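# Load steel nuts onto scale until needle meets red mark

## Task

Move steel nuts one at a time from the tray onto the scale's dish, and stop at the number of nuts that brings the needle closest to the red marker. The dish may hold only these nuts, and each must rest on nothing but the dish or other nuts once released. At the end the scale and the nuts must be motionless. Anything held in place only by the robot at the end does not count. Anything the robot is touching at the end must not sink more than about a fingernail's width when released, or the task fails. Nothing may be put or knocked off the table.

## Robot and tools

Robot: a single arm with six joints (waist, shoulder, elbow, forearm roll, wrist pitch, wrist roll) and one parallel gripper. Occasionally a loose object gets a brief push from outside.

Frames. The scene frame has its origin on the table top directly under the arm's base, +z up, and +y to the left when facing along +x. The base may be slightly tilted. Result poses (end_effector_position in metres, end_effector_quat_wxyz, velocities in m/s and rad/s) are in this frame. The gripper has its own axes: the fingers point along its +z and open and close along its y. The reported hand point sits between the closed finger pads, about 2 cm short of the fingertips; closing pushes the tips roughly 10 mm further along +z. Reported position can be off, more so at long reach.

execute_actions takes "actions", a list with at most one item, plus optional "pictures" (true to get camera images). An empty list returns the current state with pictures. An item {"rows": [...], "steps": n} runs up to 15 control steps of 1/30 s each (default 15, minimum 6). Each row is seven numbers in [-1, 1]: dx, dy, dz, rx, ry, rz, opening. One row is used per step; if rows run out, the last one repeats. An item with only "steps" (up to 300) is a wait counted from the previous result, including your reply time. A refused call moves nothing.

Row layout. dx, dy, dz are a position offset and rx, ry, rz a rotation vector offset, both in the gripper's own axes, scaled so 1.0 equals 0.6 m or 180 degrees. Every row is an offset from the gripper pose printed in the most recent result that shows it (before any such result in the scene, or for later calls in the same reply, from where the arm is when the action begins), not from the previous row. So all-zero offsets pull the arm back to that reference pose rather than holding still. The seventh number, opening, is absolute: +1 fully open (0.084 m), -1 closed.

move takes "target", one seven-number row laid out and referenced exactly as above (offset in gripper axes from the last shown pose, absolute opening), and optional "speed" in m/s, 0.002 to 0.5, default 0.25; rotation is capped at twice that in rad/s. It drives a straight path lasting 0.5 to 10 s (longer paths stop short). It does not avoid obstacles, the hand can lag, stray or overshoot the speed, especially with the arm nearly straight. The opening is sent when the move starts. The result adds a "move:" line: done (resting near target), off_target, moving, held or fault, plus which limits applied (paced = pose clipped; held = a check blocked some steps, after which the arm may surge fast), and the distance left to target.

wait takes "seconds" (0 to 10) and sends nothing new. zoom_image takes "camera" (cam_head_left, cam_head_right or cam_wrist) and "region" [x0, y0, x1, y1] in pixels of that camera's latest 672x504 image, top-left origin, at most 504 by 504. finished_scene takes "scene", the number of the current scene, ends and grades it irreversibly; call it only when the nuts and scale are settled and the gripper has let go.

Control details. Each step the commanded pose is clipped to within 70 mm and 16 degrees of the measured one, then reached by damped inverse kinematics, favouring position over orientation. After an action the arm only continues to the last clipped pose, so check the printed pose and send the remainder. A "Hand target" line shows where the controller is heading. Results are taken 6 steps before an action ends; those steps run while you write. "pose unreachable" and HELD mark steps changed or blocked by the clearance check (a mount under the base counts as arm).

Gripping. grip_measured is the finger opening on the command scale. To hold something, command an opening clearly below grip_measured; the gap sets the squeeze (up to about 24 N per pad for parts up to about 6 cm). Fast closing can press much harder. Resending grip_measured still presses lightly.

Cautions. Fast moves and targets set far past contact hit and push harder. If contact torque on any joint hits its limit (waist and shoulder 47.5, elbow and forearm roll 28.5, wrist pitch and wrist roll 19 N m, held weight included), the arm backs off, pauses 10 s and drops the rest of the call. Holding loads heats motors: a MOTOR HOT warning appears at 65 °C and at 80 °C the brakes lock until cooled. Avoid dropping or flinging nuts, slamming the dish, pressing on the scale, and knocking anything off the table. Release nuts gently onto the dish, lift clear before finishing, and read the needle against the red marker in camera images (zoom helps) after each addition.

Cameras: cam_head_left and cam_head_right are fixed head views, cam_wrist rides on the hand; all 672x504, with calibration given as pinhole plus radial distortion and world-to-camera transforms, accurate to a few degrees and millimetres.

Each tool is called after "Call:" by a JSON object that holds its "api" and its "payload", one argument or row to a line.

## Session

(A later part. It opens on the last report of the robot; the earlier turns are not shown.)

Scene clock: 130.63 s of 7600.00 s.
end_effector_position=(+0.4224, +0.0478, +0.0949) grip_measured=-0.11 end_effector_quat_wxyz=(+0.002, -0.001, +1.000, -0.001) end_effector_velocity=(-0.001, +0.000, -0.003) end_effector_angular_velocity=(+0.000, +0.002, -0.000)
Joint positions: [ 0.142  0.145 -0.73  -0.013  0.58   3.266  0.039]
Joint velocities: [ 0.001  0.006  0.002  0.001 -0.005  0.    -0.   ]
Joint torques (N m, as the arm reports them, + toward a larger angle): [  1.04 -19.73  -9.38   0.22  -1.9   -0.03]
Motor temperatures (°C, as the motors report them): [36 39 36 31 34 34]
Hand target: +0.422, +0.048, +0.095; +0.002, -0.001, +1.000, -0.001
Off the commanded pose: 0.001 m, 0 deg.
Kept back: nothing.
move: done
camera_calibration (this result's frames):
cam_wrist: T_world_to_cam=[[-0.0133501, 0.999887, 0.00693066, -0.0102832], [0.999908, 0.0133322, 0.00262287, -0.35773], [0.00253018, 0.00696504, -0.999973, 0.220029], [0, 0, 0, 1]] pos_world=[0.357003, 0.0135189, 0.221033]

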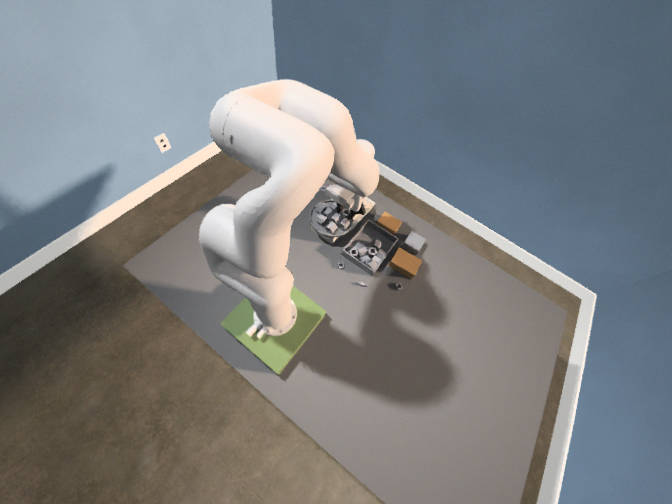

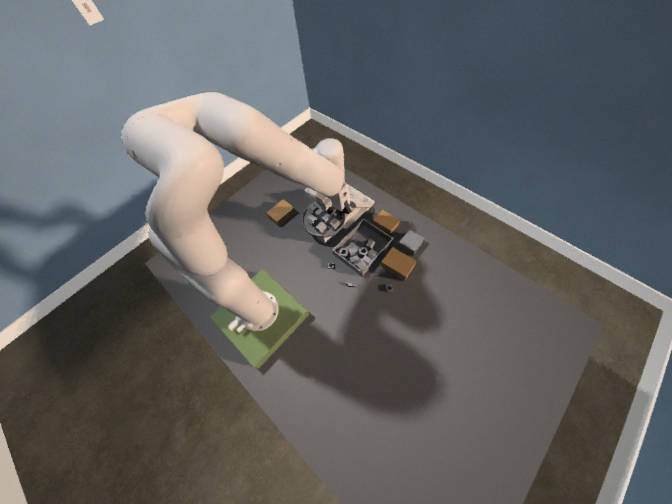

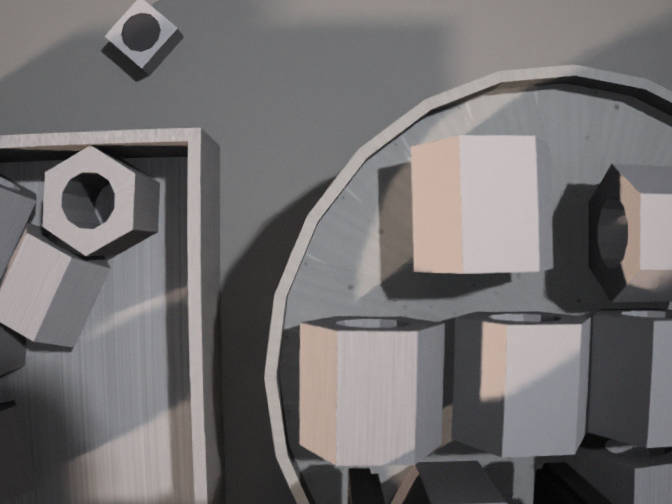

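Call:
{"api": "execute_actions", "payload": {
  "actions": [
    {"rows": [[0,0,0,0,0,0,-0.18],[0,0,0,0,0,0,-0.24],[0,0,0,0,0,0,-0.3],[0,0,0,0,0,0,-0.36],[0,0,0,0,0,0,-0.44],[0,0,0,0,0,0,-0.52],[0,0,0,0,0,0,-0.6],[0,0,0,0,0,0,-0.66],[0,0,0,0,0,0,-0.72]], "steps": 15}
  ]
}}

Call:
{"api": "move", "payload": {
  "target": [0, 0, -0.065, 0, 0, 0, -0.72],
  "speed": 0.1
}}

Scene clock: 131.23 s of 7600.00 s.
end_effector_position=(+0.4223, +0.0478, +0.0949) grip_measured=-0.27 end_effector_quat_wxyz=(+0.002, -0.001, +1.000, -0.001) end_effector_velocity=(+0.001, +0.000, +0.000) end_effector_angular_velocity=(+0.000, -0.002, +0.001)
Joint positions: [ 0.142  0.145 -0.73  -0.013  0.58   3.266  0.032]
Joint velocities: [ 0.001 -0.001 -0.    -0.    -0.001 -0.    -0.   ]
Joint torques (N m, as the arm reports them, + toward a larger angle): [  0.89 -19.98  -9.37   0.15  -1.97  -0.02]
Motor temperatures (°C, as the motors report them): [36 39 36 31 34 34]
Steps of this call (steps 1 to 9: nothing new was sent; steps 10 to 18: the first 9 steps of this action). Readings (end_effector_position):
10: (+0.4222, +0.0477, +0.0946)
11: (+0.4222, +0.0477, +0.0946)
13: (+0.4223, +0.0478, +0.0948)
17: (+0.4223, +0.0478, +0.0949)
18: the state above

Scene clock: 132.33 s of 7600.00 s.
end_effector_position=(+0.4220, +0.0477, +0.1334) grip_measured=-0.27 end_effector_quat_wxyz=(+0.002, -0.001, +1.000, -0.001) end_effector_velocity=(+0.000, +0.000, +0.002) end_effector_angular_velocity=(+0.001, -0.001, +0.001)
Joint positions: [ 0.143  0.05  -0.75  -0.012  0.696  3.265  0.032]
Joint velocities: [ 0.    -0.004 -0.002  0.001  0.005 -0.001 -0.   ]
Joint torques (N m, as the arm reports them, + toward a larger angle): [  0.94 -19.7  -10.33   0.67  -2.09  -0.17]
Motor temperatures (°C, as the motors report them): [36 39 36 31 34 34]
Hand target: +0.422, +0.048, +0.134; +0.002, -0.001, +1.000, -0.001
Off your previous action's commanded pose: 0.000 m, 0 deg at its last step (step 6 of this call).
Off the commanded pose: 0.001 m, 0 deg.
Kept back: nothing.
move: done
camera_calibration (this result's frames):
cam_wrist: T_world_to_cam=[[-0.0132103, 0.999891, 0.00665027, -0.0104923], [0.999911, 0.0131984, 0.00183728, -0.357307], [0.0017493, 0.00667395, -0.999976, 0.258843], [0, 0, 0, 1]] pos_world=[0.356684, 0.0134795, 0.259563]

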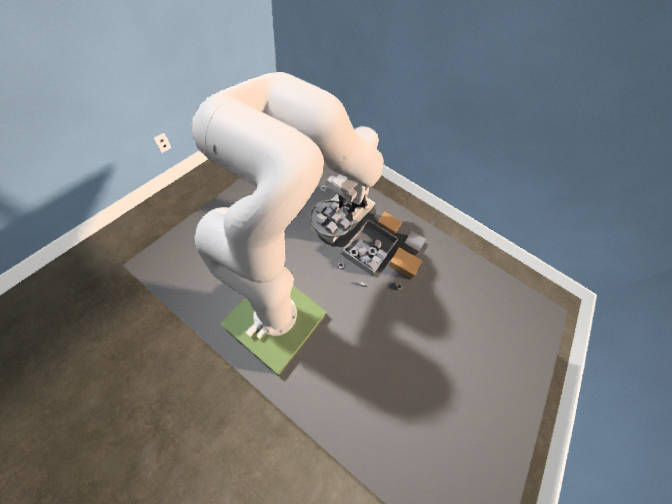

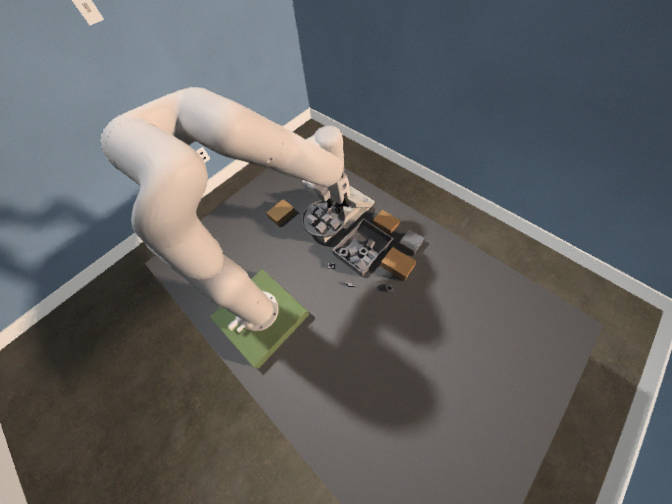

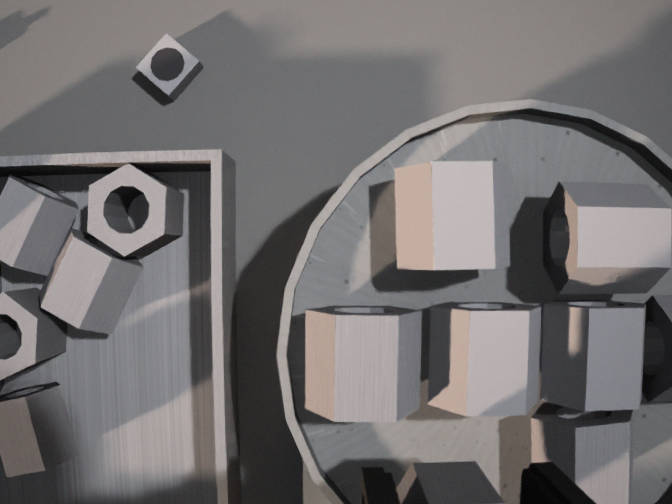

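Call:
{"api": "move", "payload": {
  "target": [-0.06, -0.1878, 0.05, 0, 0, 0, -0.72],
  "speed": 0.25
}}

Scene clock: 133.63 s of 7600.00 s.
end_effector_position=(+0.4578, -0.0644, +0.1037) grip_measured=-0.27 end_effector_quat_wxyz=(+0.002, -0.001, +1.000, -0.000) end_effector_velocity=(+0.001, -0.003, -0.000) end_effector_angular_velocity=(-0.000, -0.001, -0.001)
Joint positions: [-0.111  0.224 -0.876 -0.009  0.647  3.009  0.032]
Joint velocities: [-0.005  0.004 -0.006  0.     0.    -0.004  0.   ]
Joint torques (N m, as the arm reports them, + toward a larger angle): [  0.63 -22.82  -9.75   0.33  -2.08  -0.01]
Motor temperatures (°C, as the motors report them): [36 39 36 31 34 34]
Hand target: +0.458, -0.065, +0.104; +0.001, -0.001, +1.000, -0.000
Off the commanded pose: 0.001 m, 0 deg.
Kept back: nothing.
move: done
camera_calibration (this result's frames):
cam_wrist: T_world_to_cam=[[-0.0136749, 0.999879, 0.00748186, 0.102383], [0.999905, 0.0136621, 0.00176175, -0.391521], [0.00165931, 0.00750524, -0.99997, 0.229935], [0, 0, 0, 1]] pos_world=[0.392502, -0.0987468, 0.229852]

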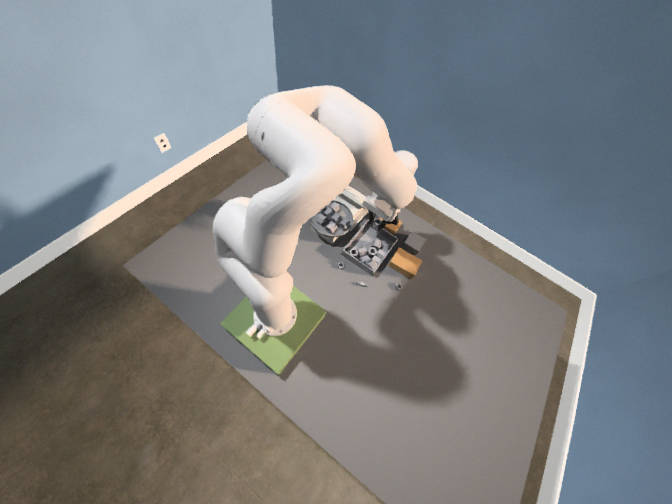

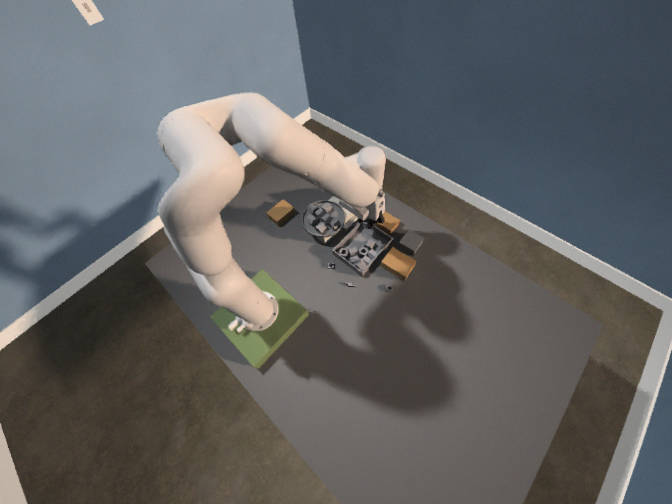

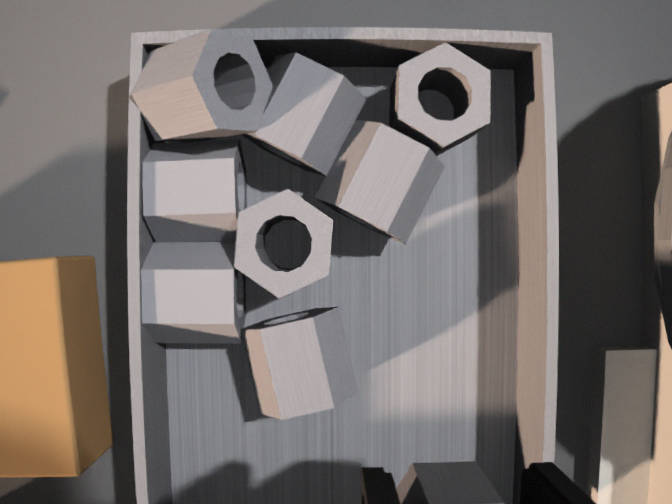

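Call:
{"api": "move", "payload": {
  "target": [-0.007, -0.003, 0.104, 0, 0, 0, -0.72],
  "speed": 0.08
}}

Scene clock: 135.07 s of 7600.00 s.
end_effector_position=(+0.4624, -0.0661, +0.0419) grip_measured=-0.27 end_effector_quat_wxyz=(+0.002, -0.001, +1.000, -0.000) end_effector_velocity=(-0.001, +0.000, -0.003) end_effector_angular_velocity=(-0.001, +0.004, +0.003)
Joint positions: [-0.114  0.392 -0.889 -0.011  0.491  3.008  0.032]
Joint velocities: [ 0.     0.007  0.001 -0.004 -0.003 -0.    -0.   ]
Joint torques (N m, as the arm reports them, + toward a larger angle): [  0.85 -24.3   -8.82   0.49  -2.03  -0.04]
Motor temperatures (°C, as the motors report them): [36 39 36 31 34 34]
Hand target: +0.462, -0.066, +0.041; +0.002, -0.001, +1.000, -0.000
Off the commanded pose: 0.001 m, 0 deg.
Kept back: nothing.
move: done
camera_calibration (this result's frames):
cam_wrist: T_world_to_cam=[[-0.0138683, 0.999874, 0.00766534, 0.104698], [0.999901, 0.0138496, 0.00248933, -0.396072], [0.00238285, 0.0076991, -0.999968, 0.167747], [0, 0, 0, 1]] pos_world=[0.397085, -0.100491, 0.167925]

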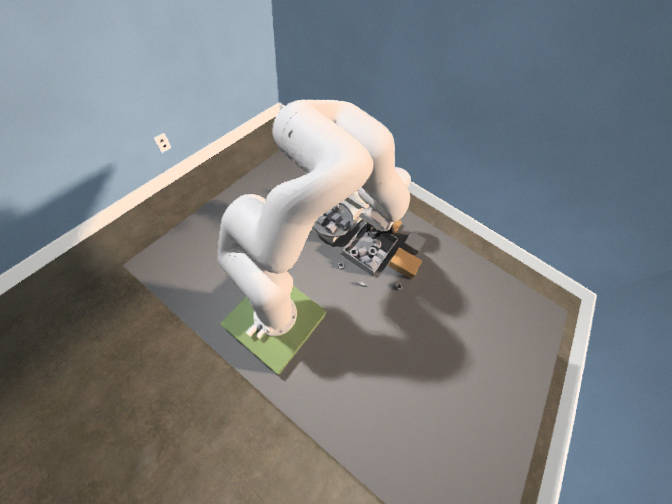

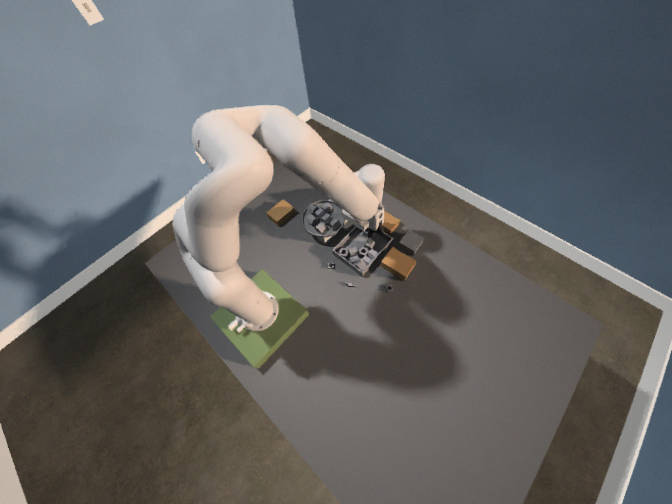

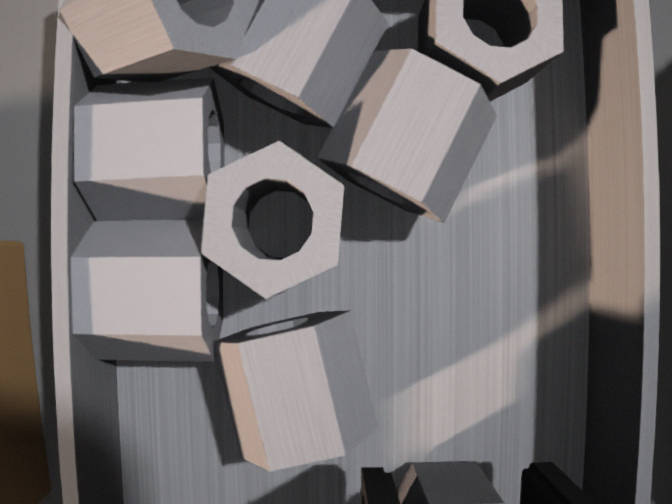

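Lower ~2 mm more while releasing.

Call:
{"api": "execute_actions", "payload": {
  "actions": [
    {"rows": [[0,0,0.001,0,0,0,-0.72],[0,0,0.002,0,0,0,-0.72],[0,0,0.003,0,0,0,-0.72],[0,0,0.0035,0,0,0,-0.72],[0,0,0.0035,0,0,0,-0.72],[0,0,0.0035,0,0,0,-0.6],[0,0,0.0035,0,0,0,-0.5],[0,0,0.0035,0,0,0,-0.35],[0,0,0.0035,0,0,0,-0.25],[0,0,0.0035,0,0,0,-0.18],[0,0,0.0035,0,0,0,-0.13]], "steps": 15}
  ]
}}

Call:
{"api": "move", "payload": {
  "target": [0, 0, -0.11, 0, 0, 0, -0.13],
  "speed": 0.15
}}

Scene clock: 135.57 s of 7600.00 s.
end_effector_position=(+0.4623, -0.0661, +0.0399) grip_measured=-0.27 end_effector_quat_wxyz=(+0.002, -0.001, +1.000, -0.000) end_effector_velocity=(+0.001, -0.000, -0.001) end_effector_angular_velocity=(-0.001, -0.002, +0.001)
Joint positions: [-0.114  0.397 -0.889 -0.011  0.486  3.008  0.032]
Joint velocities: [-0.001  0.005 -0.001 -0.001 -0.006 -0.001  0.   ]
Joint torques (N m, as the arm reports them, + toward a larger angle): [  0.84 -24.77  -9.17   0.5   -2.12  -0.09]
Motor temperatures (°C, as the motors report them): [36 39 36 31 34 34]
Steps of this call (steps 1 to 6: nothing new was sent; steps 7 to 15: the first 9 steps of this action). Readings (end_effector_position):
7: (+0.4623, -0.0661, +0.0415)
8: (+0.4623, -0.0661, +0.0415)
10: (+0.4625, -0.0661, +0.0411)
14: (+0.4623, -0.0661, +0.0400)
15: the state above

Scene clock: 136.87 s of 7600.00 s.
end_effector_position=(+0.4619, -0.0662, +0.1051) grip_measured=-0.14 end_effector_quat_wxyz=(+0.001, -0.001, +1.000, -0.000) end_effector_velocity=(+0.001, -0.000, +0.004) end_effector_angular_velocity=(-0.001, -0.002, +0.001)
Joint positions: [-0.113  0.232 -0.894 -0.009  0.656  3.006  0.038]
Joint velocities: [-0.    -0.009 -0.002 -0.001  0.009 -0.    -0.   ]
Joint torques (N m, as the arm reports them, + toward a larger angle): [  0.72 -22.47  -9.85   0.25  -1.93   0.07]
Motor temperatures (°C, as the motors report them): [36 39 36 31 34 34]
Hand target: +0.462, -0.066, +0.106; +0.002, -0.001, +1.000, -0.000
Off your previous action's commanded pose: 0.001 m, 0 deg at its last step (step 6 of this call).
Off the commanded pose: 0.001 m, 0 deg.
Kept back: nothing.
move: done
camera_calibration (this result's frames):
cam_wrist: T_world_to_cam=[[-0.0136623, 0.999879, 0.00749017, 0.104217], [0.999905, 0.0136501, 0.00168094, -0.39561], [0.0015785, 0.00751243, -0.999971, 0.231369], [0, 0, 0, 1]] pos_world=[0.396632, -0.100542, 0.231247]

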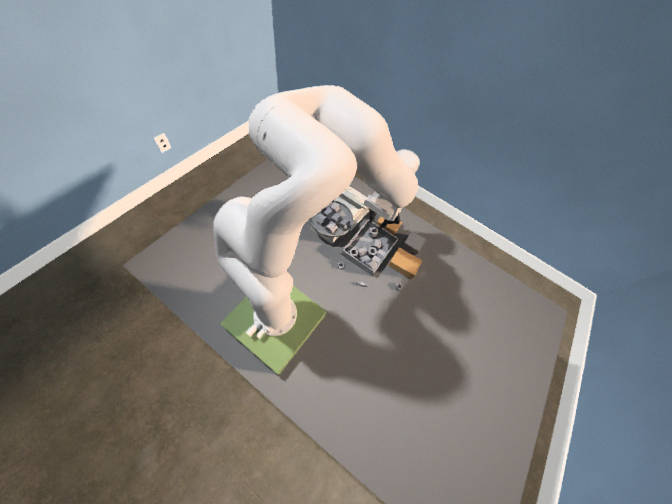

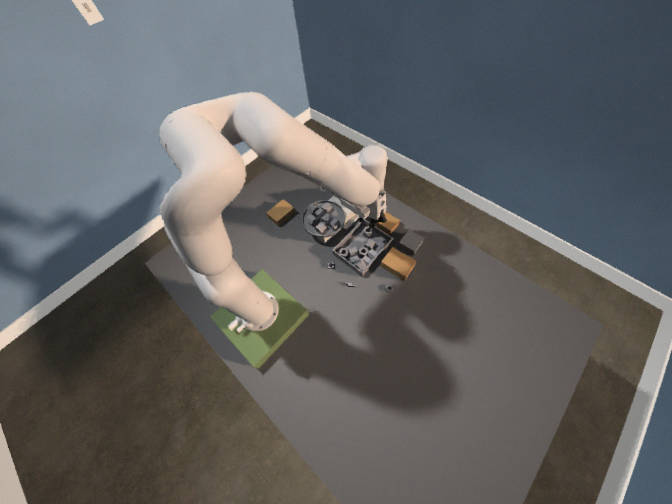

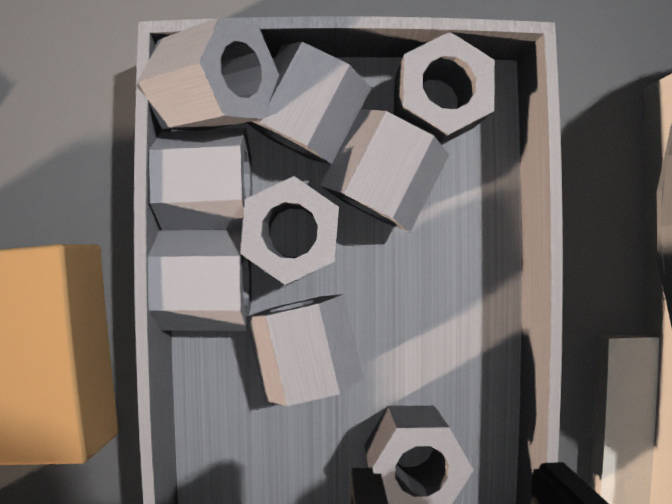

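Call:
{"api": "finished_scene", "payload": {
  "scene": 2
}}

The scene is finished: the task was done.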